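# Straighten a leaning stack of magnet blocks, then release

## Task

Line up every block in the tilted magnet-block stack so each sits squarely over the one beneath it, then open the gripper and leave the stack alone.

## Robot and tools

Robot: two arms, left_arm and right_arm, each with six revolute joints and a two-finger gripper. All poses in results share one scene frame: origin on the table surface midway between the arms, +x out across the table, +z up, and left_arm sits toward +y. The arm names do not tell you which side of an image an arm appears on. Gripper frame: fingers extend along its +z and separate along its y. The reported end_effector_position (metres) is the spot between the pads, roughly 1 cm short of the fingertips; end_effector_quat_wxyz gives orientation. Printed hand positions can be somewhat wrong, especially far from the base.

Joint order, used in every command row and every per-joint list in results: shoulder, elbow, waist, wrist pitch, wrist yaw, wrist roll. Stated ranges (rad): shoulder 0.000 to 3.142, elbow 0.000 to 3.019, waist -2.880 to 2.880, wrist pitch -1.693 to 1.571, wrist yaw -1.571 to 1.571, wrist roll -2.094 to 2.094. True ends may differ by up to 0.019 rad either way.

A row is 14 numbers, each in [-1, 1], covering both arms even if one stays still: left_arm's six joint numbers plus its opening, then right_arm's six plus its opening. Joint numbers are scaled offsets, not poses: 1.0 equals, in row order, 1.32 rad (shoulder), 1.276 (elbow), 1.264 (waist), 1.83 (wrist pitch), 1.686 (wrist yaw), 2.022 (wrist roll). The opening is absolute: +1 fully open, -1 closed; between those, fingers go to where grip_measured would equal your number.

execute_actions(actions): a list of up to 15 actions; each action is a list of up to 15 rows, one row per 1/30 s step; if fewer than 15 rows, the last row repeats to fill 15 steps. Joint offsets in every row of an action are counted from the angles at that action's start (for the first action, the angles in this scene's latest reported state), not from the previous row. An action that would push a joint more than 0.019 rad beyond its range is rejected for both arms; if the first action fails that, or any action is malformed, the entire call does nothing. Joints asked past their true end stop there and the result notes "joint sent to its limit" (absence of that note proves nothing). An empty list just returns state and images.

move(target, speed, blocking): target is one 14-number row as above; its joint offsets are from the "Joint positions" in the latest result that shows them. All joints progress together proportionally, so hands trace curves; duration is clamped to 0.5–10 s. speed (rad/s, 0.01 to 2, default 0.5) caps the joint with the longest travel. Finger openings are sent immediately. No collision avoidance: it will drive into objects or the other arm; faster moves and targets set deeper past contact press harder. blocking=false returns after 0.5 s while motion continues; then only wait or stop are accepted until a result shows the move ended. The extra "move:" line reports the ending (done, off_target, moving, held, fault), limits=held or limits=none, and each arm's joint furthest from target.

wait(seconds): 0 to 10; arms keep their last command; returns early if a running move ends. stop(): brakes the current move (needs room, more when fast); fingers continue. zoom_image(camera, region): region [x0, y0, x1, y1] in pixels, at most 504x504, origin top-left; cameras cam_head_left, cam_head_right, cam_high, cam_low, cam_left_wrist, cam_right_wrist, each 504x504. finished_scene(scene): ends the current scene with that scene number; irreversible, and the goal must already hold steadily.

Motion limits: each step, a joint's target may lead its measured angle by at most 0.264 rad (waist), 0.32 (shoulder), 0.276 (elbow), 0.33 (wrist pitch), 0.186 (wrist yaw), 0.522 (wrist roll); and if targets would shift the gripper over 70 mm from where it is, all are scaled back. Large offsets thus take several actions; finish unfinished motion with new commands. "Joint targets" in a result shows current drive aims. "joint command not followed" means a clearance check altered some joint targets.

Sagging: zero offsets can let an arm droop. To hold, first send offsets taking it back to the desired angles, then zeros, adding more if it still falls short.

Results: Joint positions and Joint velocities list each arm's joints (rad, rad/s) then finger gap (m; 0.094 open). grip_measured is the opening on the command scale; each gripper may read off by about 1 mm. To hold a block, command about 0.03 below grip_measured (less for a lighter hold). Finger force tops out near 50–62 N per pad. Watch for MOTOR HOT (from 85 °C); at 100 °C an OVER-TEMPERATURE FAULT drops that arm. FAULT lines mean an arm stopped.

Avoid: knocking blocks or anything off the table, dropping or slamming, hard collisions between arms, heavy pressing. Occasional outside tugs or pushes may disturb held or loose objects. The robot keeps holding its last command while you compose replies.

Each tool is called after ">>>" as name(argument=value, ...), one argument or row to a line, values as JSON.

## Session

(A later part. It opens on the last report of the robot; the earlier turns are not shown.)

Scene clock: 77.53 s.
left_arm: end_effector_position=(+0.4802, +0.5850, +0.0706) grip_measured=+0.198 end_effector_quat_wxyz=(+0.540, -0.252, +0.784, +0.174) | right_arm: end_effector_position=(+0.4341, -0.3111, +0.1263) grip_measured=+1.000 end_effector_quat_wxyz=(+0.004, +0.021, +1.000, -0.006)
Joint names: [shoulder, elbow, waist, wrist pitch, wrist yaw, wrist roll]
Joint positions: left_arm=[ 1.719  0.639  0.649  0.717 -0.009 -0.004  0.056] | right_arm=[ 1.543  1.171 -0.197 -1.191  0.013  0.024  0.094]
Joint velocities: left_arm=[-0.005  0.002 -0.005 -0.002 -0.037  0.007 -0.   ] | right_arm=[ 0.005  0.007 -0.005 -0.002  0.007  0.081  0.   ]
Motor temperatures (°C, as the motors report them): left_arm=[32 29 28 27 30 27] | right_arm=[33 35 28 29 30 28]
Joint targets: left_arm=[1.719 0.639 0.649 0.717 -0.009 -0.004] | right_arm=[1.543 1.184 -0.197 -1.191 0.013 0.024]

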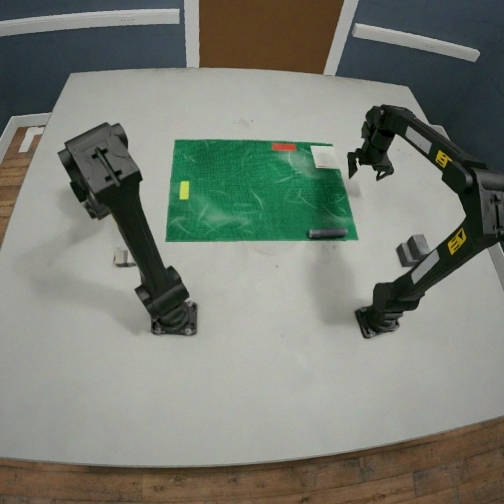

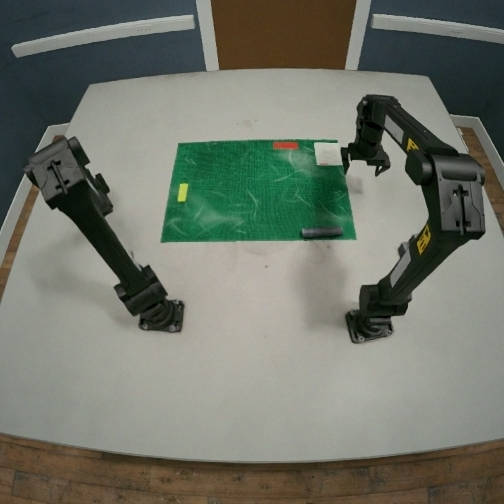

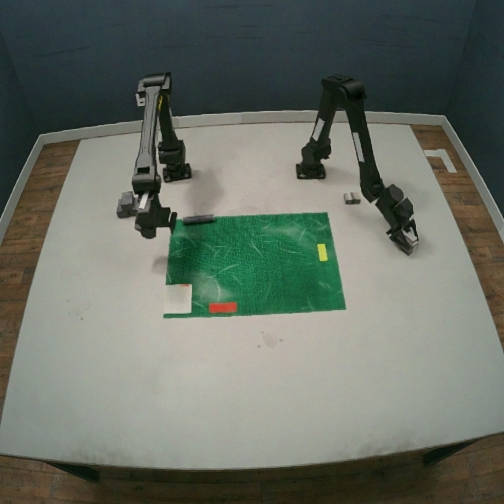

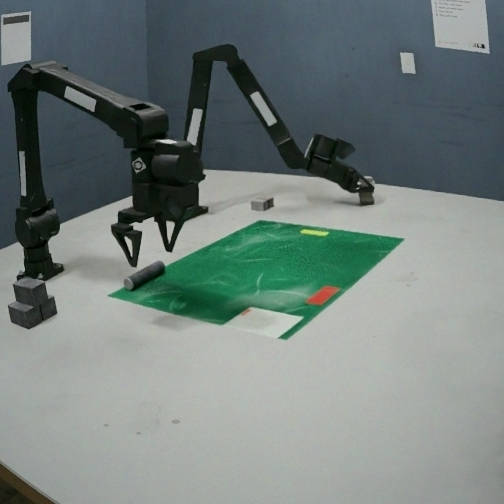

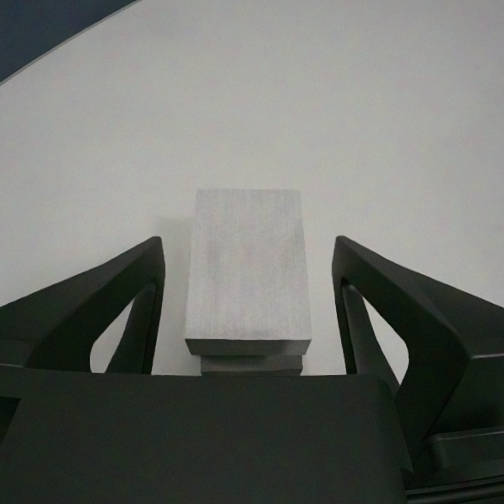

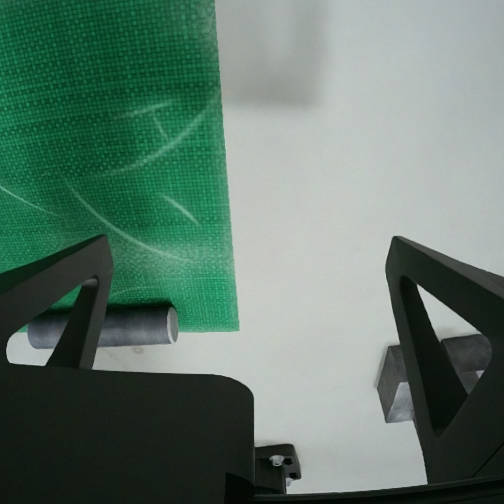

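>>> move(
  target=[-0.2,0.29,0,-0.658,0,0,1,0,0.01,0,0,0,0,1],
  speed=0.6,
)

>>> move(
  target=[0.25,0.42,0,-0.44,0,0.785,1,0,0.01,0,0,0,0,1],
  speed=0.9,
)

Scene clock: 82.10 s.
left_arm: end_effector_position=(+0.4539, +0.5665, +0.1255) grip_measured=+1.000 end_effector_quat_wxyz=(+0.278, -0.292, +0.910, +0.092) | right_arm: end_effector_position=(+0.4341, -0.3111, +0.1263) grip_measured=+1.000 end_effector_quat_wxyz=(+0.004, +0.021, +1.000, -0.006)
Joint names: [shoulder, elbow, waist, wrist pitch, wrist yaw, wrist roll]
Joint positions: left_arm=[ 1.468  0.963  0.649 -0.47  -0.009 -0.004  0.094] | right_arm=[ 1.543  1.171 -0.197 -1.191  0.013  0.024  0.094]
Joint velocities: left_arm=[-0.005  0.012  0.005 -0.012 -0.022  0.139  0.   ] | right_arm=[-0.005 -0.012 -0.005 -0.012 -0.051 -0.051  0.   ]
Motor temperatures (°C, as the motors report them): left_arm=[33 30 28 27 30 27] | right_arm=[33 35 28 29 30 28]
Joint targets: left_arm=[1.455 1.009 0.649 -0.488 -0.009 -0.004] | right_arm=[1.543 1.184 -0.197 -1.191 0.013 0.024]
move: off_target (left_arm); limits=none; left_arm: farthest joint: the elbow, 0.047 radians from its target (0.370 radians at the start); right_arm: farthest joint: the elbow, 0.012 radians from its target (0.012 radians at the start)

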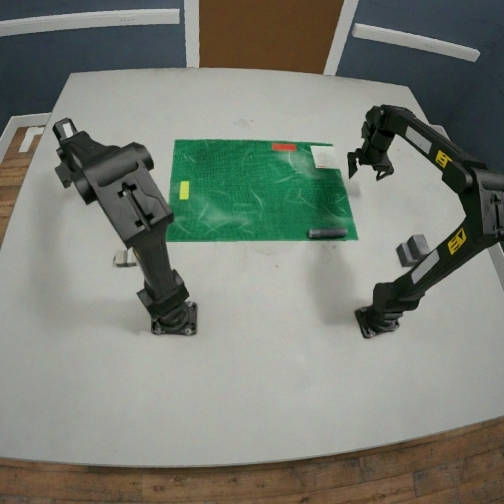

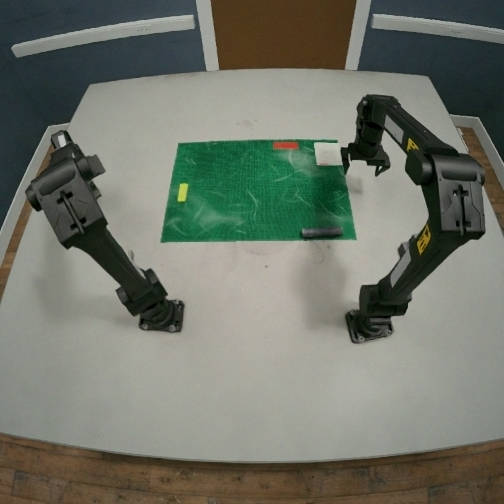

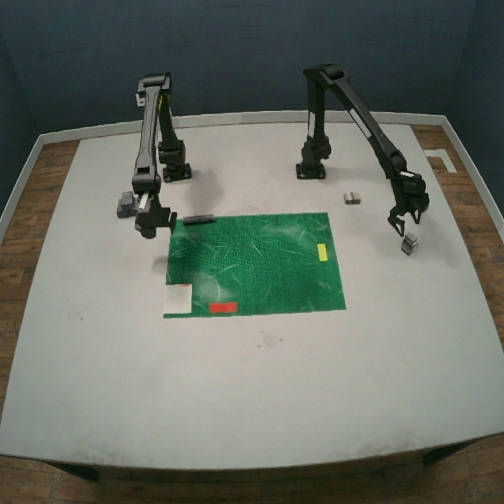

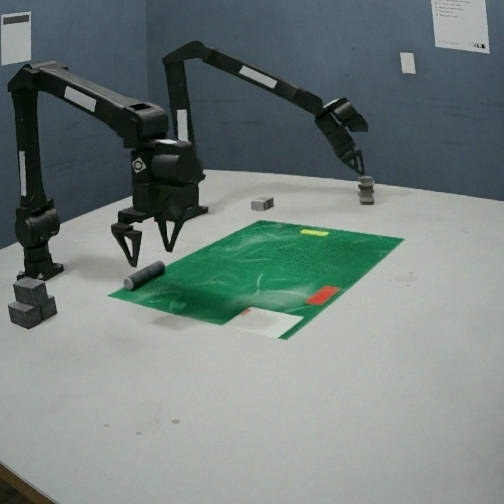

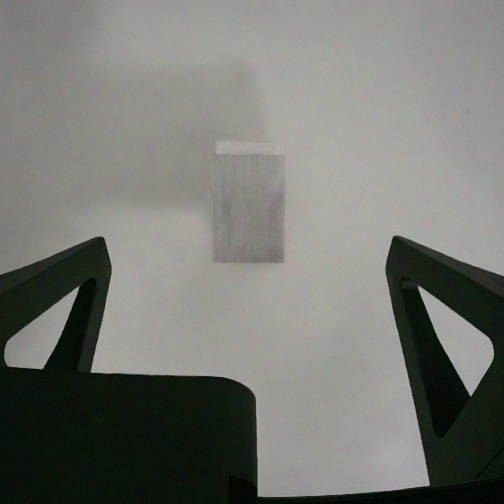

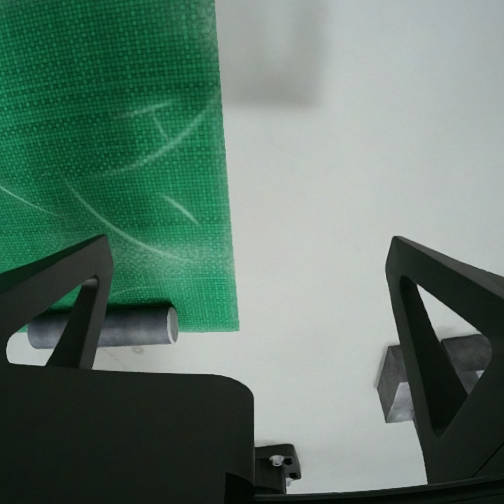

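Scene clock: 84.80 s.
left_arm: end_effector_position=(+0.4546, +0.5670, +0.1140) grip_measured=+1.000 end_effector_quat_wxyz=(-0.010, +0.460, +0.888, -0.009) | right_arm: end_effector_position=(+0.4341, -0.3111, +0.1263) grip_measured=+1.000 end_effector_quat_wxyz=(+0.004, +0.021, +1.000, -0.006)
Joint names: [shoulder, elbow, waist, wrist pitch, wrist yaw, wrist roll]
Joint positions: left_arm=[ 1.786  1.45   0.649 -1.26  -0.009  1.569  0.094] | right_arm=[ 1.543  1.171 -0.197 -1.191  0.013  0.024  0.094]
Joint velocities: left_arm=[-0.005  0.012 -0.005 -0.002  0.022  0.007  0.   ] | right_arm=[-0.005  0.002 -0.005 -0.007 -0.081 -0.007  0.   ]
Motor temperatures (°C, as the motors report them): left_arm=[33 31 28 27 30 27] | right_arm=[33 35 28 29 30 28]
Joint targets: left_arm=[1.798 1.498 0.649 -1.276 -0.009 1.583] | right_arm=[1.543 1.184 -0.197 -1.191 0.013 0.024]
move: off_target (left_arm); limits=none; left_arm: farthest joint: the elbow, 0.049 radians from its target (0.536 radians at the start); right_arm: farthest joint: the elbow, 0.012 radians from its target (0.012 radians at the start)

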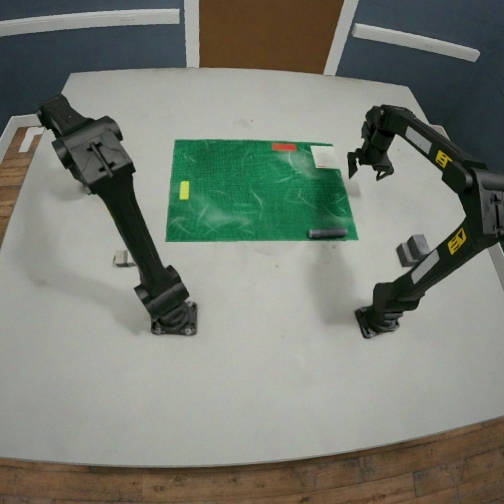

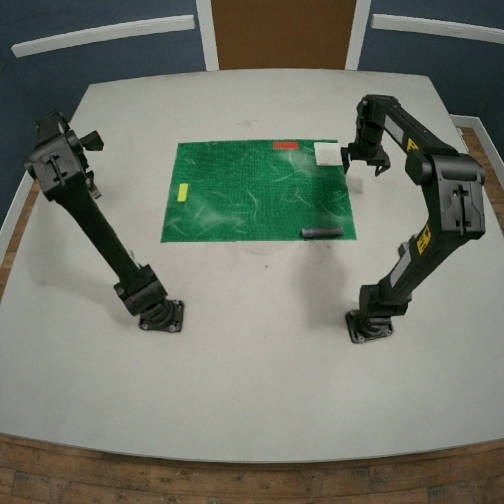

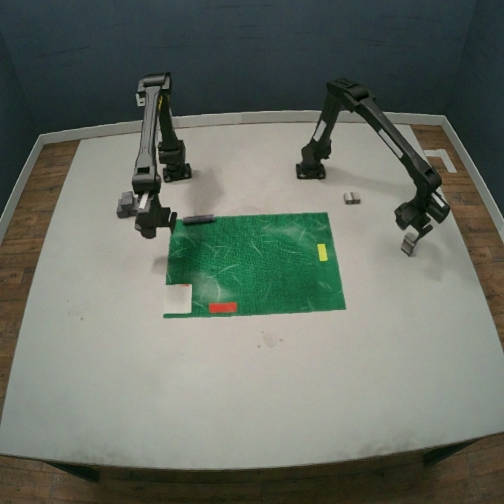

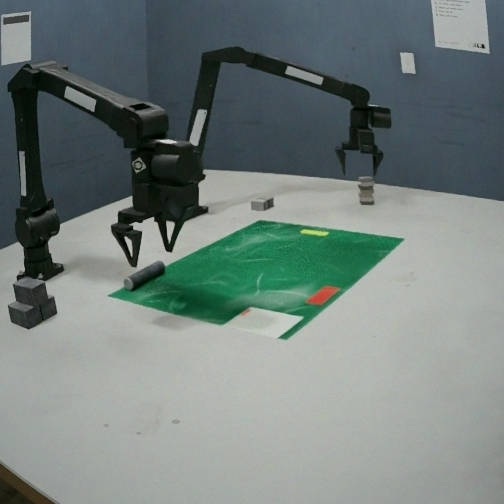

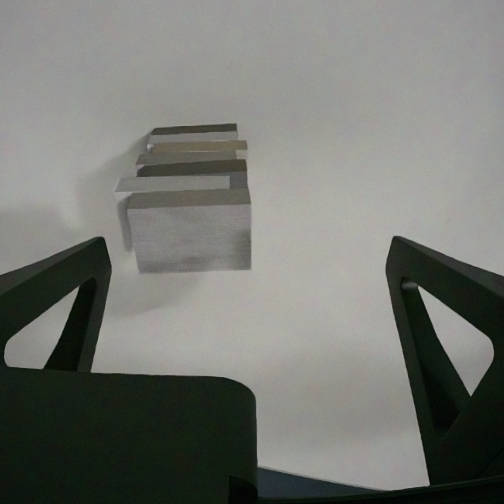

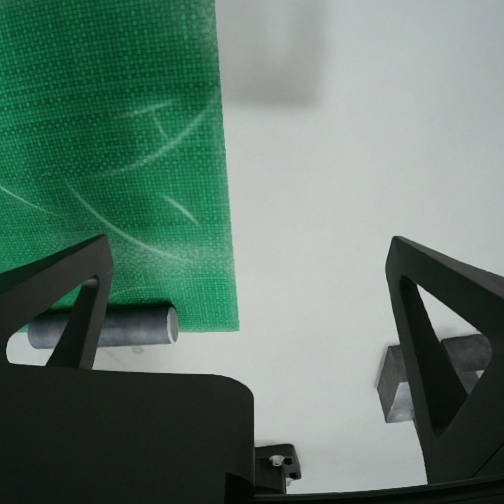

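>>> move(
  target=[0.088,-0.034,0,0.102,0,0,1,0,0.01,0,0,0,0,1],
  speed=0.12,
)

Scene clock: 87.53 s.
left_arm: end_effector_position=(+0.4695, +0.5775, +0.0438) grip_measured=+1.000 end_effector_quat_wxyz=(-0.005, +0.460, +0.888, -0.001) | right_arm: end_effector_position=(+0.4341, -0.3111, +0.1263) grip_measured=+1.000 end_effector_quat_wxyz=(+0.004, +0.021, +1.000, -0.006)
Joint names: [shoulder, elbow, waist, wrist pitch, wrist yaw, wrist roll]
Joint positions: left_arm=[ 1.892  1.405  0.649 -1.091 -0.009  1.569  0.094] | right_arm=[ 1.543  1.171 -0.197 -1.191  0.013  0.024  0.094]
Joint velocities: left_arm=[-0.005  0.002  0.005  0.002 -0.007 -0.007  0.   ] | right_arm=[-0.005  0.012 -0.015 -0.007  0.037  0.037  0.   ]
Motor temperatures (°C, as the motors report them): left_arm=[33 31 28 27 30 27] | right_arm=[34 35 28 29 30 28]
Joint targets: left_arm=[1.902 1.406 0.649 -1.073 -0.009 1.569] | right_arm=[1.543 1.184 -0.197 -1.191 0.013 0.024]
move: done; limits=none; left_arm: farthest joint: the wrist pitch, 0.017 radians from its target (0.186 radians at the start); right_arm: farthest joint: the elbow, 0.012 radians from its target (0.012 radians at the start)

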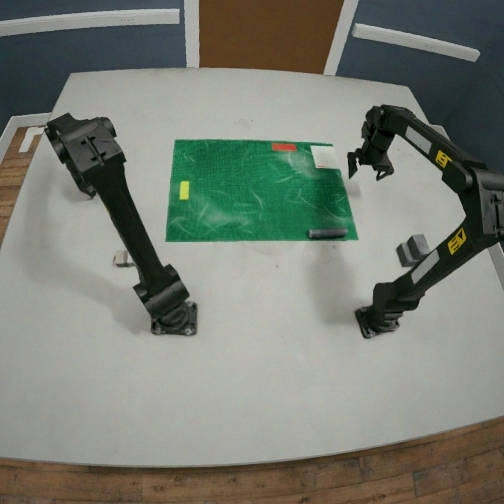

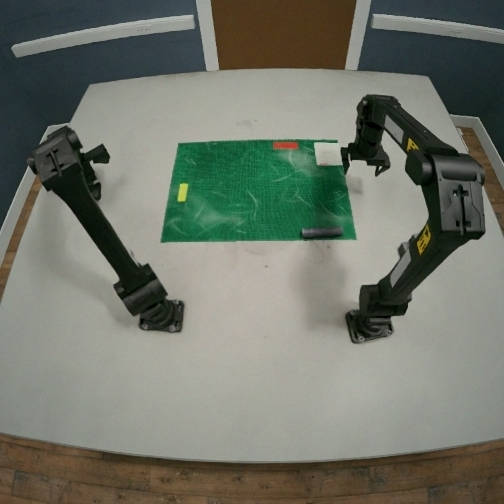

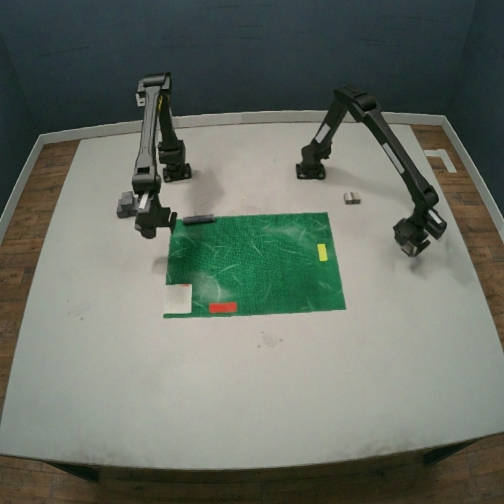

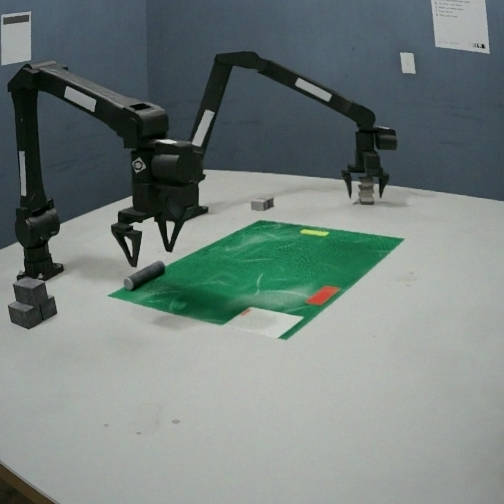

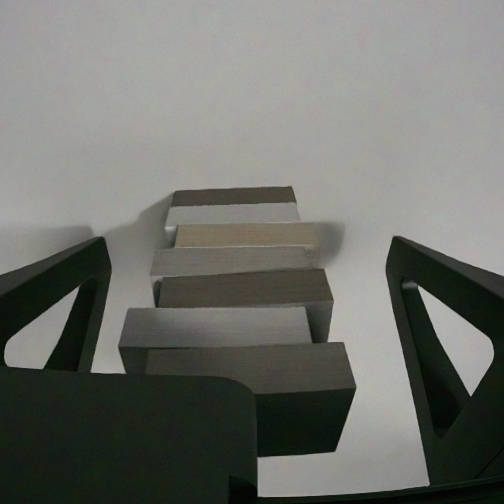

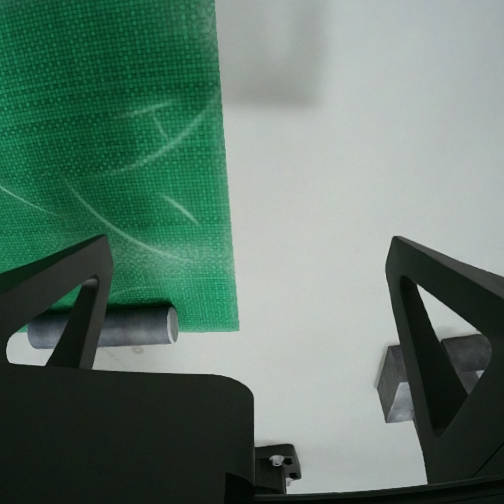

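>>> execute_actions(
  actions=[
    [[0,0,0,0,0,0,0.4,0,0.01,0,0,0,0,1]],
    [[0,0,0,0,0,0,0.1,0,0.01,0,0,0,0,1]],
    [[0,0,0,0,0,0,-0.05,0,0.01,0,0,0,0,1]],
    [[0,0,0,0,0,0,-0.25,0,0.01,0,0,0,0,1]],
    [[-0.035,0.03,0,0,0,0,-0.25,0,0.01,0,0,0,0,1]],
  ],
)

Scene clock: 91.03 s.
left_arm: end_effector_position=(+0.4697, +0.5776, +0.0444) grip_measured=-0.145 end_effector_quat_wxyz=(-0.005, +0.460, +0.888, -0.000) | right_arm: end_effector_position=(+0.4341, -0.3111, +0.1263) grip_measured=+1.000 end_effector_quat_wxyz=(+0.004, +0.021, +1.000, -0.006)
Joint names: [shoulder, elbow, waist, wrist pitch, wrist yaw, wrist roll]
Joint positions: left_arm=[ 1.891  1.405  0.649 -1.09  -0.008  1.569  0.04 ] | right_arm=[ 1.543  1.171 -0.197 -1.191  0.013  0.024  0.094]
Joint velocities: left_arm=[-0.024 -0.017 -0.015  0.012 -0.051 -0.007 -0.001] | right_arm=[-0.005 -0.007 -0.005  0.002  0.037 -0.022  0.   ]
Motor temperatures (°C, as the motors report them): left_arm=[33 31 28 27 30 27] | right_arm=[34 35 28 29 30 28]
Joint targets: left_arm=[1.846 1.443 0.649 -1.090 -0.008 1.569] | right_arm=[1.543 1.184 -0.197 -1.191 0.013 0.024]

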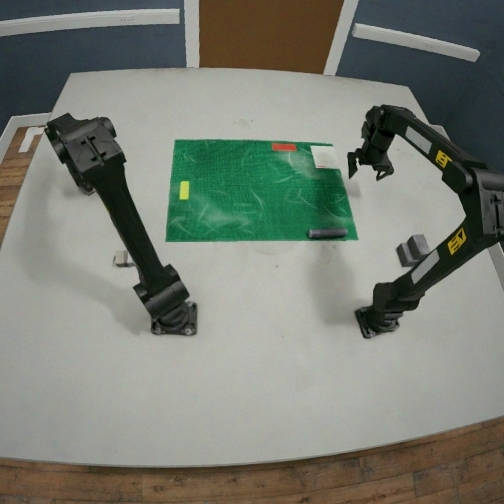

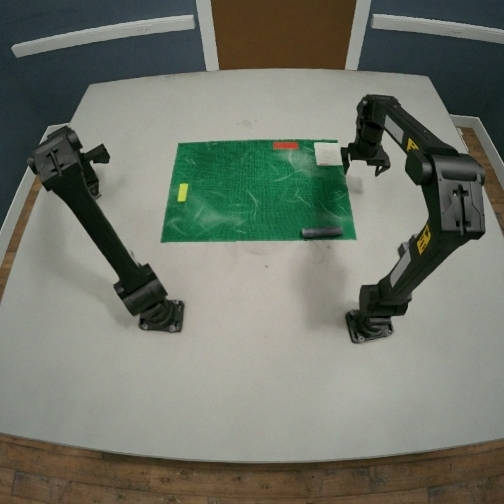

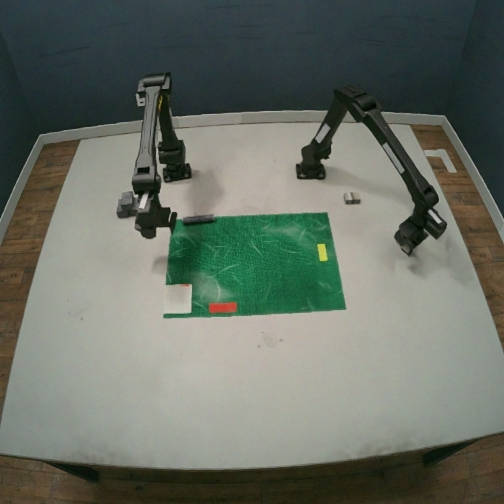

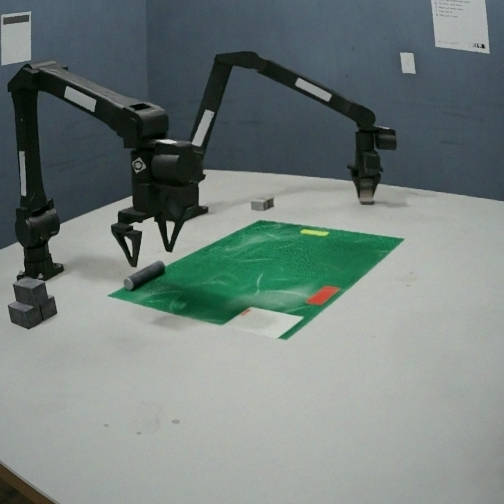

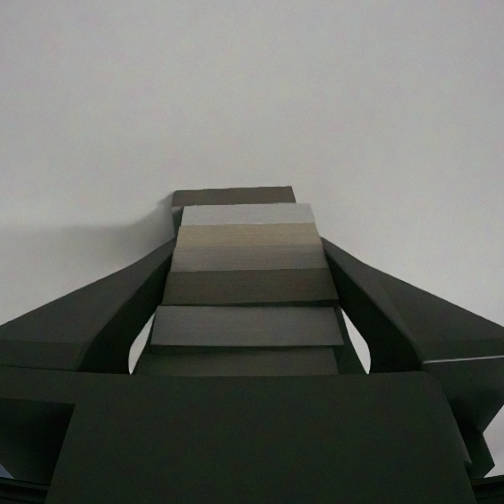

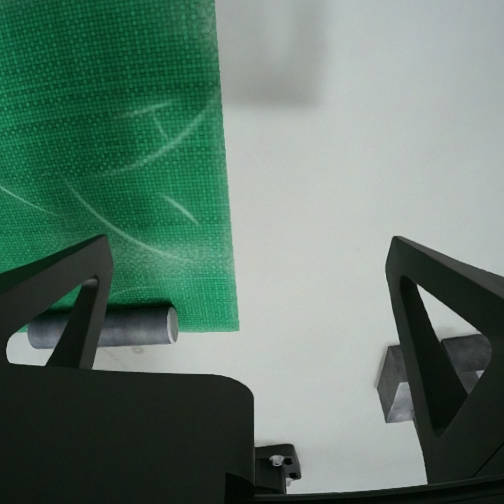

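>>> execute_actions(
  actions=[
    [[-0.048,0.03,0,0,0,0,-0.25,0,0.01,0,0,0,0,1]],
    [[-0.035,0.03,0,0,0,-0.16,-0.25,0,0.01,0,0,0,0,1]],
    [[-0.035,0.03,0,0,0,-0.17,-0.25,0,0.01,0,0,0,0,1]],
    [[-0.035,0.03,0,0,0,-0.17,-0.25,0,0.01,0,0,0,0,1]],
    [[-0.035,0.03,0,0,0,-0.17,-0.25,0,0.01,0,0,0,0,1]],
    [[-0.035,0.03,0,0,0,-0.145,-0.25,0,0.01,0,0,0,0,1]],
  ],
)

Scene clock: 95.70 s.
left_arm: end_effector_position=(+0.4703, +0.5770, +0.0454) grip_measured=-0.145 end_effector_quat_wxyz=(-0.002, -0.275, +0.962, +0.001) | right_arm: end_effector_position=(+0.4341, -0.3111, +0.1263) grip_measured=+1.000 end_effector_quat_wxyz=(+0.004, +0.021, +1.000, -0.006)
Joint names: [shoulder, elbow, waist, wrist pitch, wrist yaw, wrist roll]
Joint positions: left_arm=[ 1.889  1.405  0.649 -1.09  -0.004  0.057  0.04 ] | right_arm=[ 1.543  1.171 -0.197 -1.191  0.013  0.024  0.094]
Joint velocities: left_arm=[-0.015  0.012 -0.005 -0.012  0.007 -0.051 -0.   ] | right_arm=[-0.005 -0.007 -0.015  0.002  0.081  0.037  0.   ]
Motor temperatures (°C, as the motors report them): left_arm=[34 31 28 27 30 27] | right_arm=[34 35 28 29 30 28]
Joint targets: left_arm=[1.843 1.443 0.649 -1.090 -0.006 0.031] | right_arm=[1.543 1.184 -0.197 -1.191 0.013 0.024]

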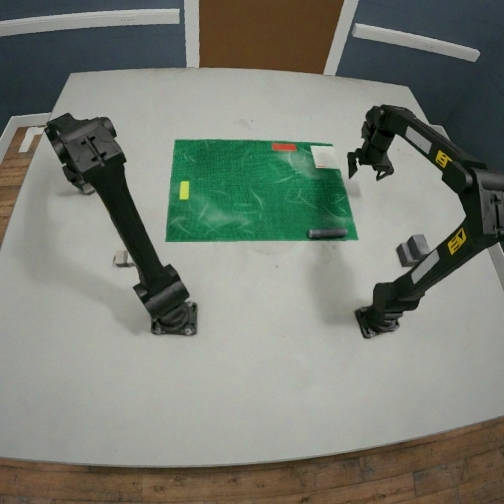

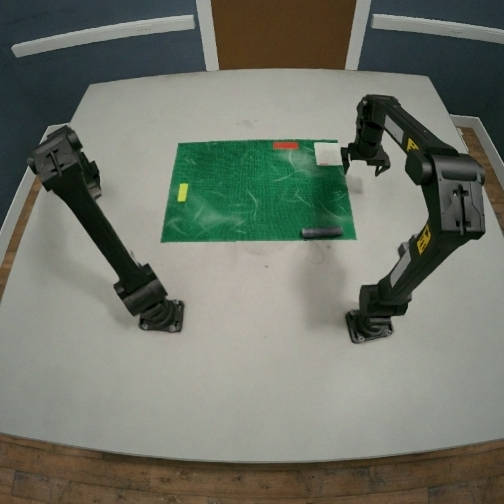

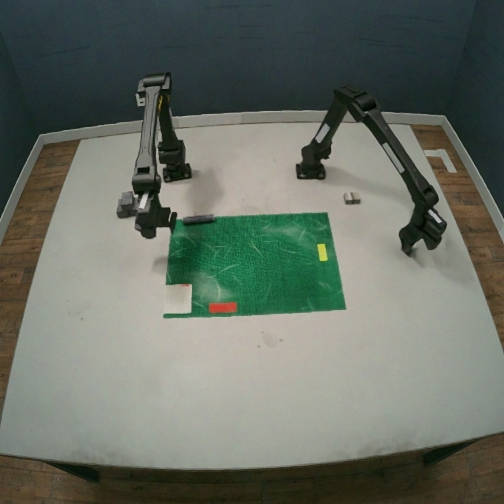

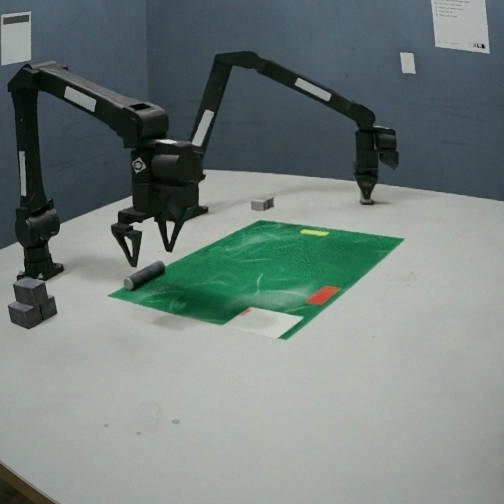

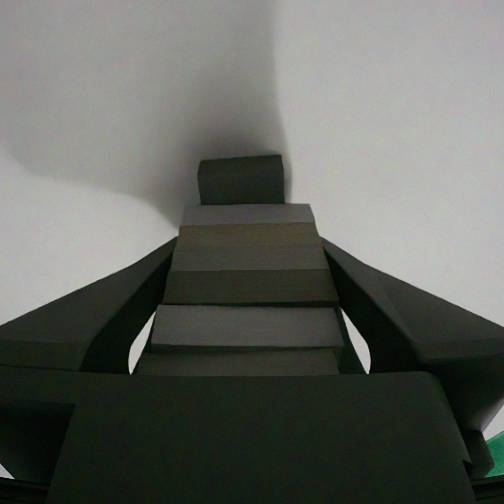

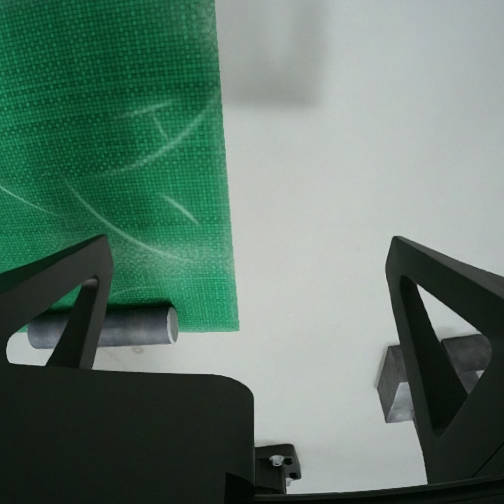

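>>> move(
  target=[-0.035,0.03,0,0,0,0.76,-0.25,0,0.01,0,0,0,0,1],
  speed=0.7,
)

>>> move(
  target=[-0.065,0.045,0,0,0,0,-0.25,0,0.01,0,0,0,0,1],
  speed=0.08,
)

Scene clock: 100.47 s.
left_arm: end_effector_position=(+0.4699, +0.5765, +0.0449) grip_measured=-0.145 end_effector_quat_wxyz=(-0.002, +0.464, +0.886, -0.001) | right_arm: end_effector_position=(+0.4341, -0.3111, +0.1263) grip_measured=+1.000 end_effector_quat_wxyz=(+0.004, +0.021, +1.000, -0.006)
Joint names: [shoulder, elbow, waist, wrist pitch, wrist yaw, wrist roll]
Joint positions: left_arm=[ 1.889  1.403  0.649 -1.09  -0.003  1.578  0.04 ] | right_arm=[ 1.543  1.171 -0.197 -1.191  0.013  0.024  0.094]
Joint velocities: left_arm=[-0.005 -0.007  0.005 -0.007  0.066  0.022 -0.   ] | right_arm=[-0.005  0.002 -0.005 -0.032  0.037  0.022  0.   ]
Motor temperatures (°C, as the motors report them): left_arm=[34 32 28 27 30 28] | right_arm=[34 35 28 29 30 28]
Joint targets: left_arm=[1.843 1.443 0.649 -1.090 -0.004 1.594] | right_arm=[1.543 1.184 -0.197 -1.191 0.013 0.024]
move: off_target (left_arm); limits=none; left_arm: farthest joint: the shoulder, 0.046 radians from its target (0.046 radians at the start); right_arm: farthest joint: the elbow, 0.012 radians from its target (0.012 radians at the start)

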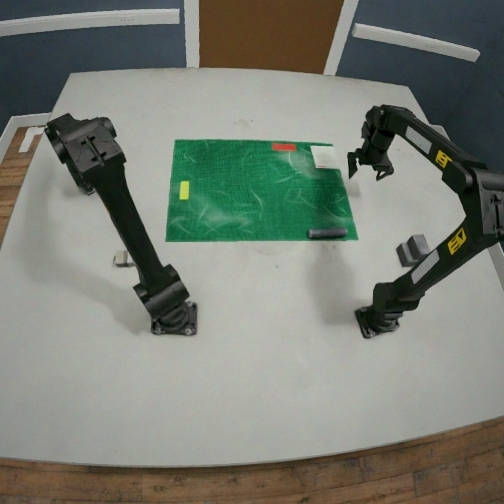

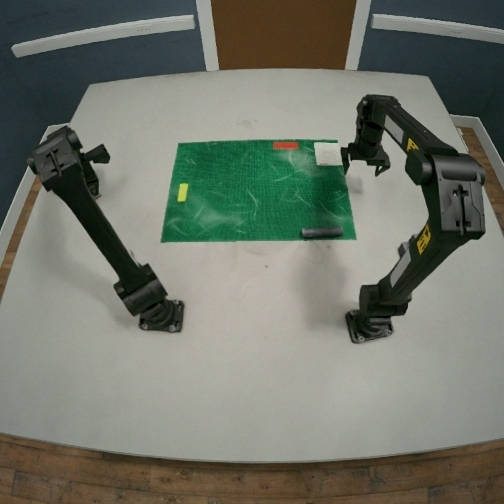

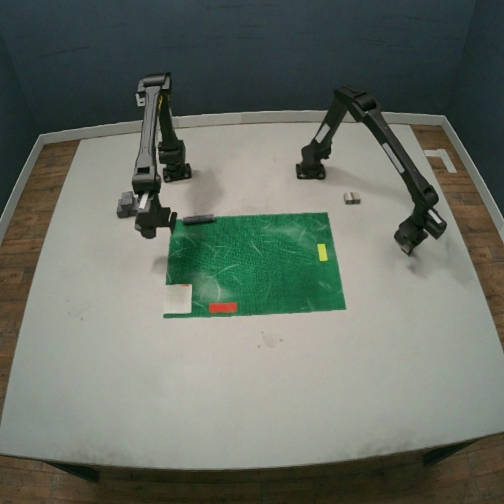

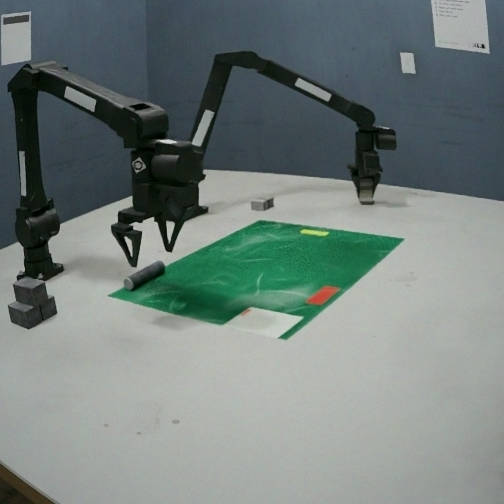

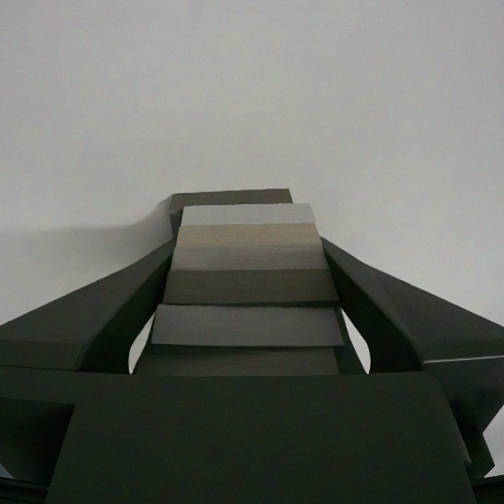

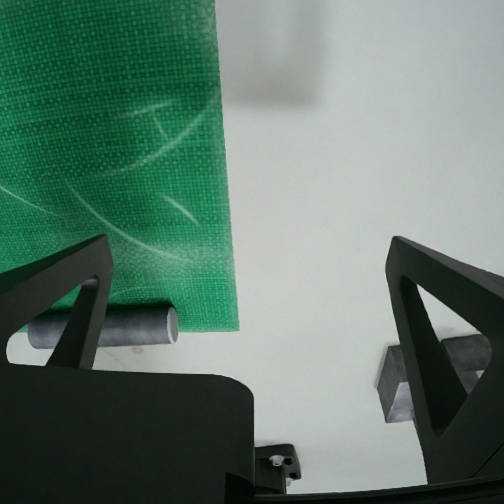

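Scene clock: 102.00 s.
left_arm: end_effector_position=(+0.4710, +0.5774, +0.0570) grip_measured=-0.145 end_effector_quat_wxyz=(+0.003, +0.464, +0.886, +0.009) | right_arm: end_effector_position=(+0.4341, -0.3111, +0.1263) grip_measured=+1.000 end_effector_quat_wxyz=(+0.004, +0.021, +1.000, -0.006)
Joint names: [shoulder, elbow, waist, wrist pitch, wrist yaw, wrist roll]
Joint positions: left_arm=[ 1.865  1.402  0.649 -1.09  -0.003  1.578  0.04 ] | right_arm=[ 1.543  1.171 -0.197 -1.191  0.013  0.024  0.094]
Joint velocities: left_arm=[-0.015 -0.002 -0.015 -0.002  0.066  0.007 -0.002] | right_arm=[-0.005 -0.007 -0.005 -0.012 -0.066  0.022  0.   ]
Motor temperatures (°C, as the motors report them): left_arm=[34 32 28 27 30 28] | right_arm=[34 35 28 29 30 28]
Joint targets: left_arm=[1.803 1.461 0.649 -1.090 -0.003 1.578] | right_arm=[1.543 1.184 -0.197 -1.191 0.013 0.024]
move: off_target (left_arm); limits=none; left_arm: farthest joint: the shoulder, 0.062 radians from its target (0.086 radians at the start); right_arm: farthest joint: the elbow, 0.012 radians from its target (0.012 radians at the start)

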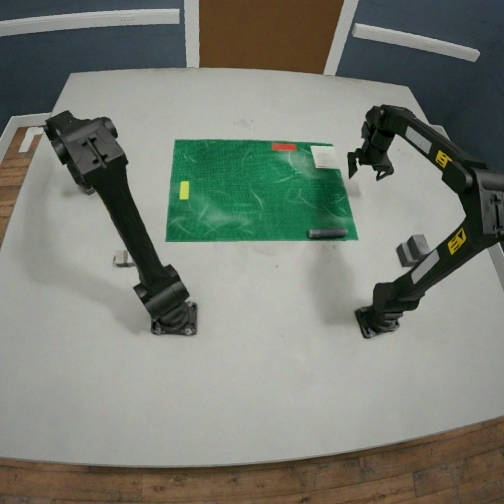

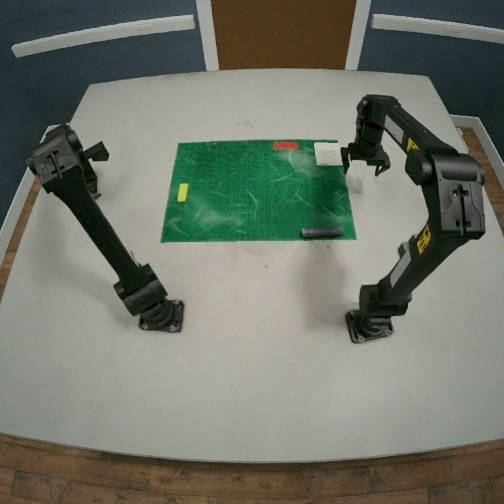

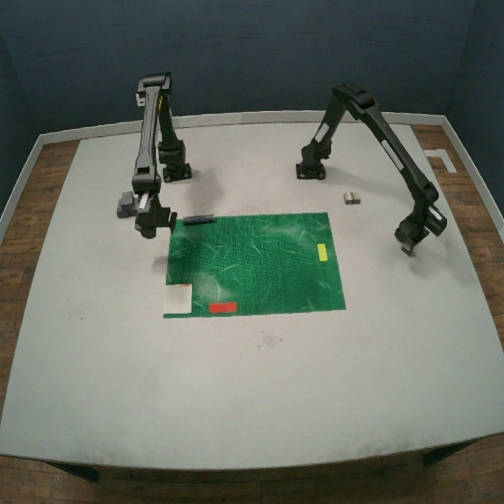

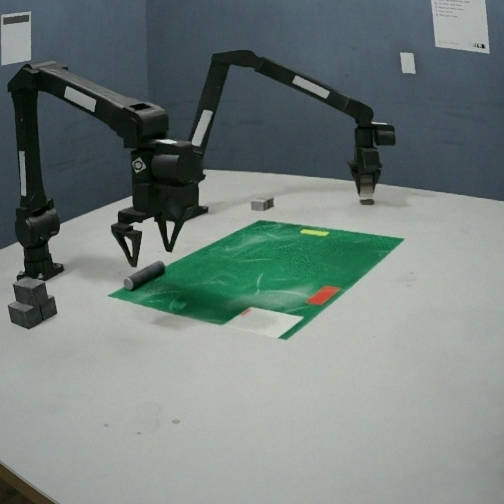

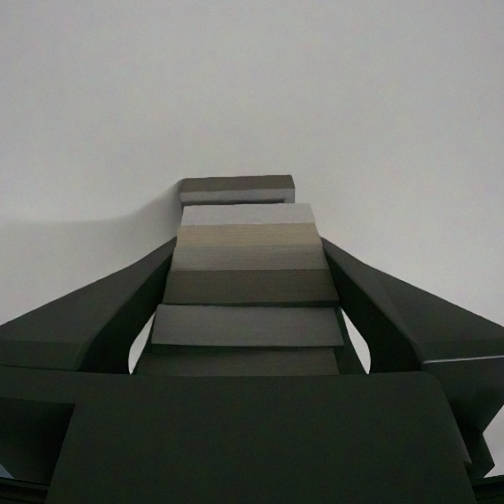

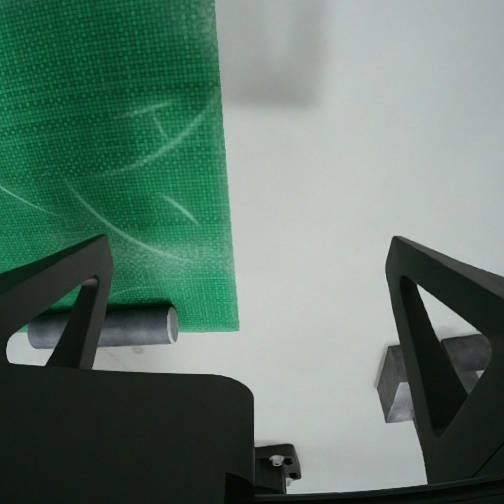

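>>> move(
  target=[-0.03,0.046,0,0.024,0,0,-0.25,0,0.01,0,0,0,0,1],
  speed=0.05,
)

>>> zoom_image(
  camera="cam_left_wrist",
  region=[120, 150, 380, 380],
)

Scene clock: 105.40 s.
left_arm: end_effector_position=(+0.4705, +0.5770, +0.0451) grip_measured=-0.145 end_effector_quat_wxyz=(+0.001, +0.464, +0.886, +0.006) | right_arm: end_effector_position=(+0.4341, -0.3111, +0.1263) grip_measured=+1.000 end_effector_quat_wxyz=(+0.004, +0.021, +1.000, -0.006)
Joint names: [shoulder, elbow, waist, wrist pitch, wrist yaw, wrist roll]
Joint positions: left_arm=[ 1.881  1.392  0.649 -1.07  -0.003  1.578  0.04 ] | right_arm=[ 1.543  1.171 -0.197 -1.191  0.013  0.024  0.094]
Joint velocities: left_arm=[-0.005 -0.012 -0.005  0.002  0.051 -0.037 -0.   ] | right_arm=[-0.015 -0.007  0.005 -0.007  0.022  0.022  0.   ]
Motor temperatures (°C, as the motors report them): left_arm=[35 32 28 27 30 28] | right_arm=[34 35 28 29 30 28]
Joint targets: left_arm=[1.825 1.461 0.649 -1.046 -0.003 1.578] | right_arm=[1.543 1.184 -0.197 -1.191 0.013 0.024]
move: off_target (left_arm); limits=none; left_arm: farthest joint: the elbow, 0.069 radians from its target (0.058 radians at the start); right_arm: farthest joint: the elbow, 0.012 radians from its target (0.012 radians at the start)

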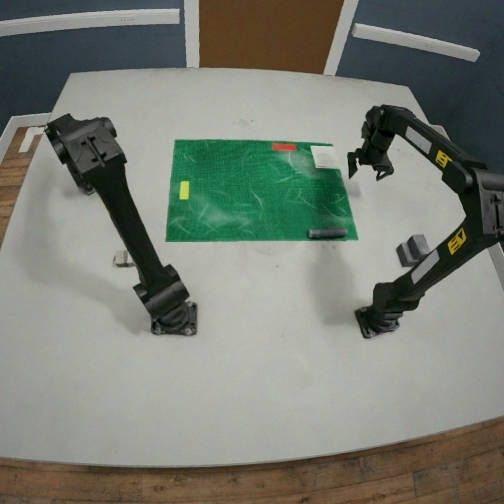

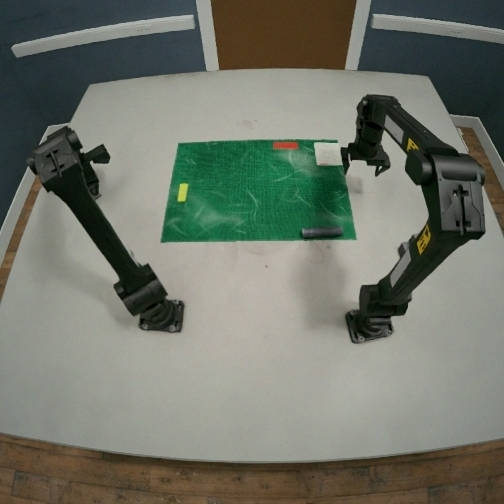

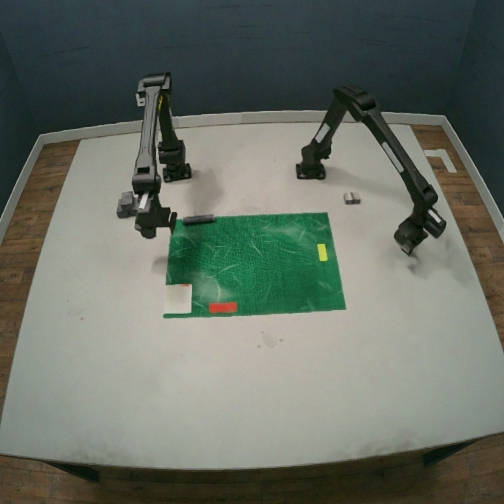

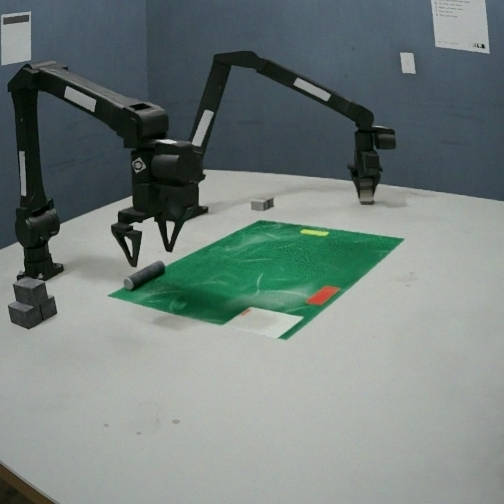

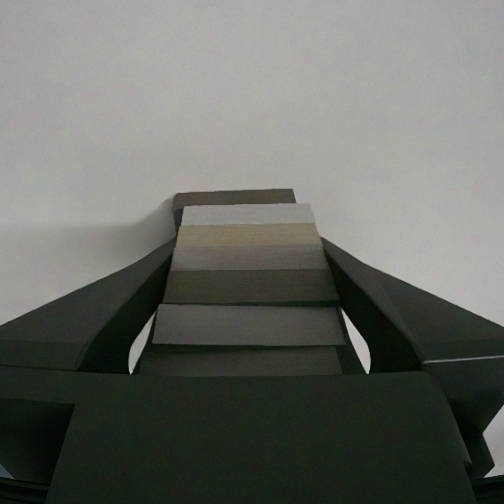

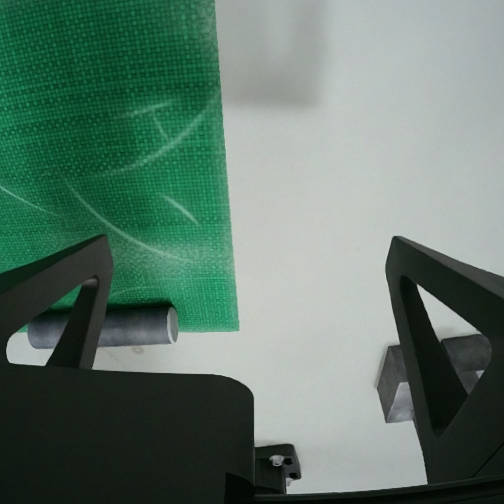

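Region (120, 150, 380, 380) of cam_left_wrist's 504x504 image, scaled by 1.938, with more detail than that image has; it fills the top 446 rows of this view, and the rest is white.

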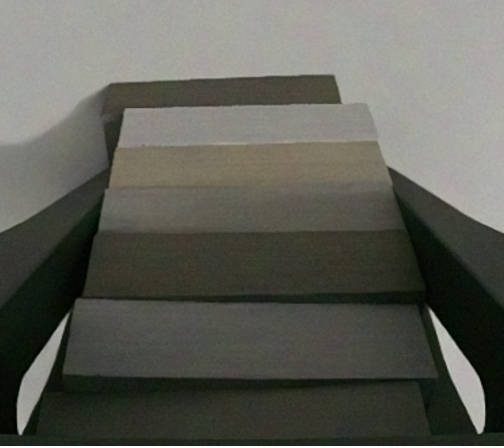

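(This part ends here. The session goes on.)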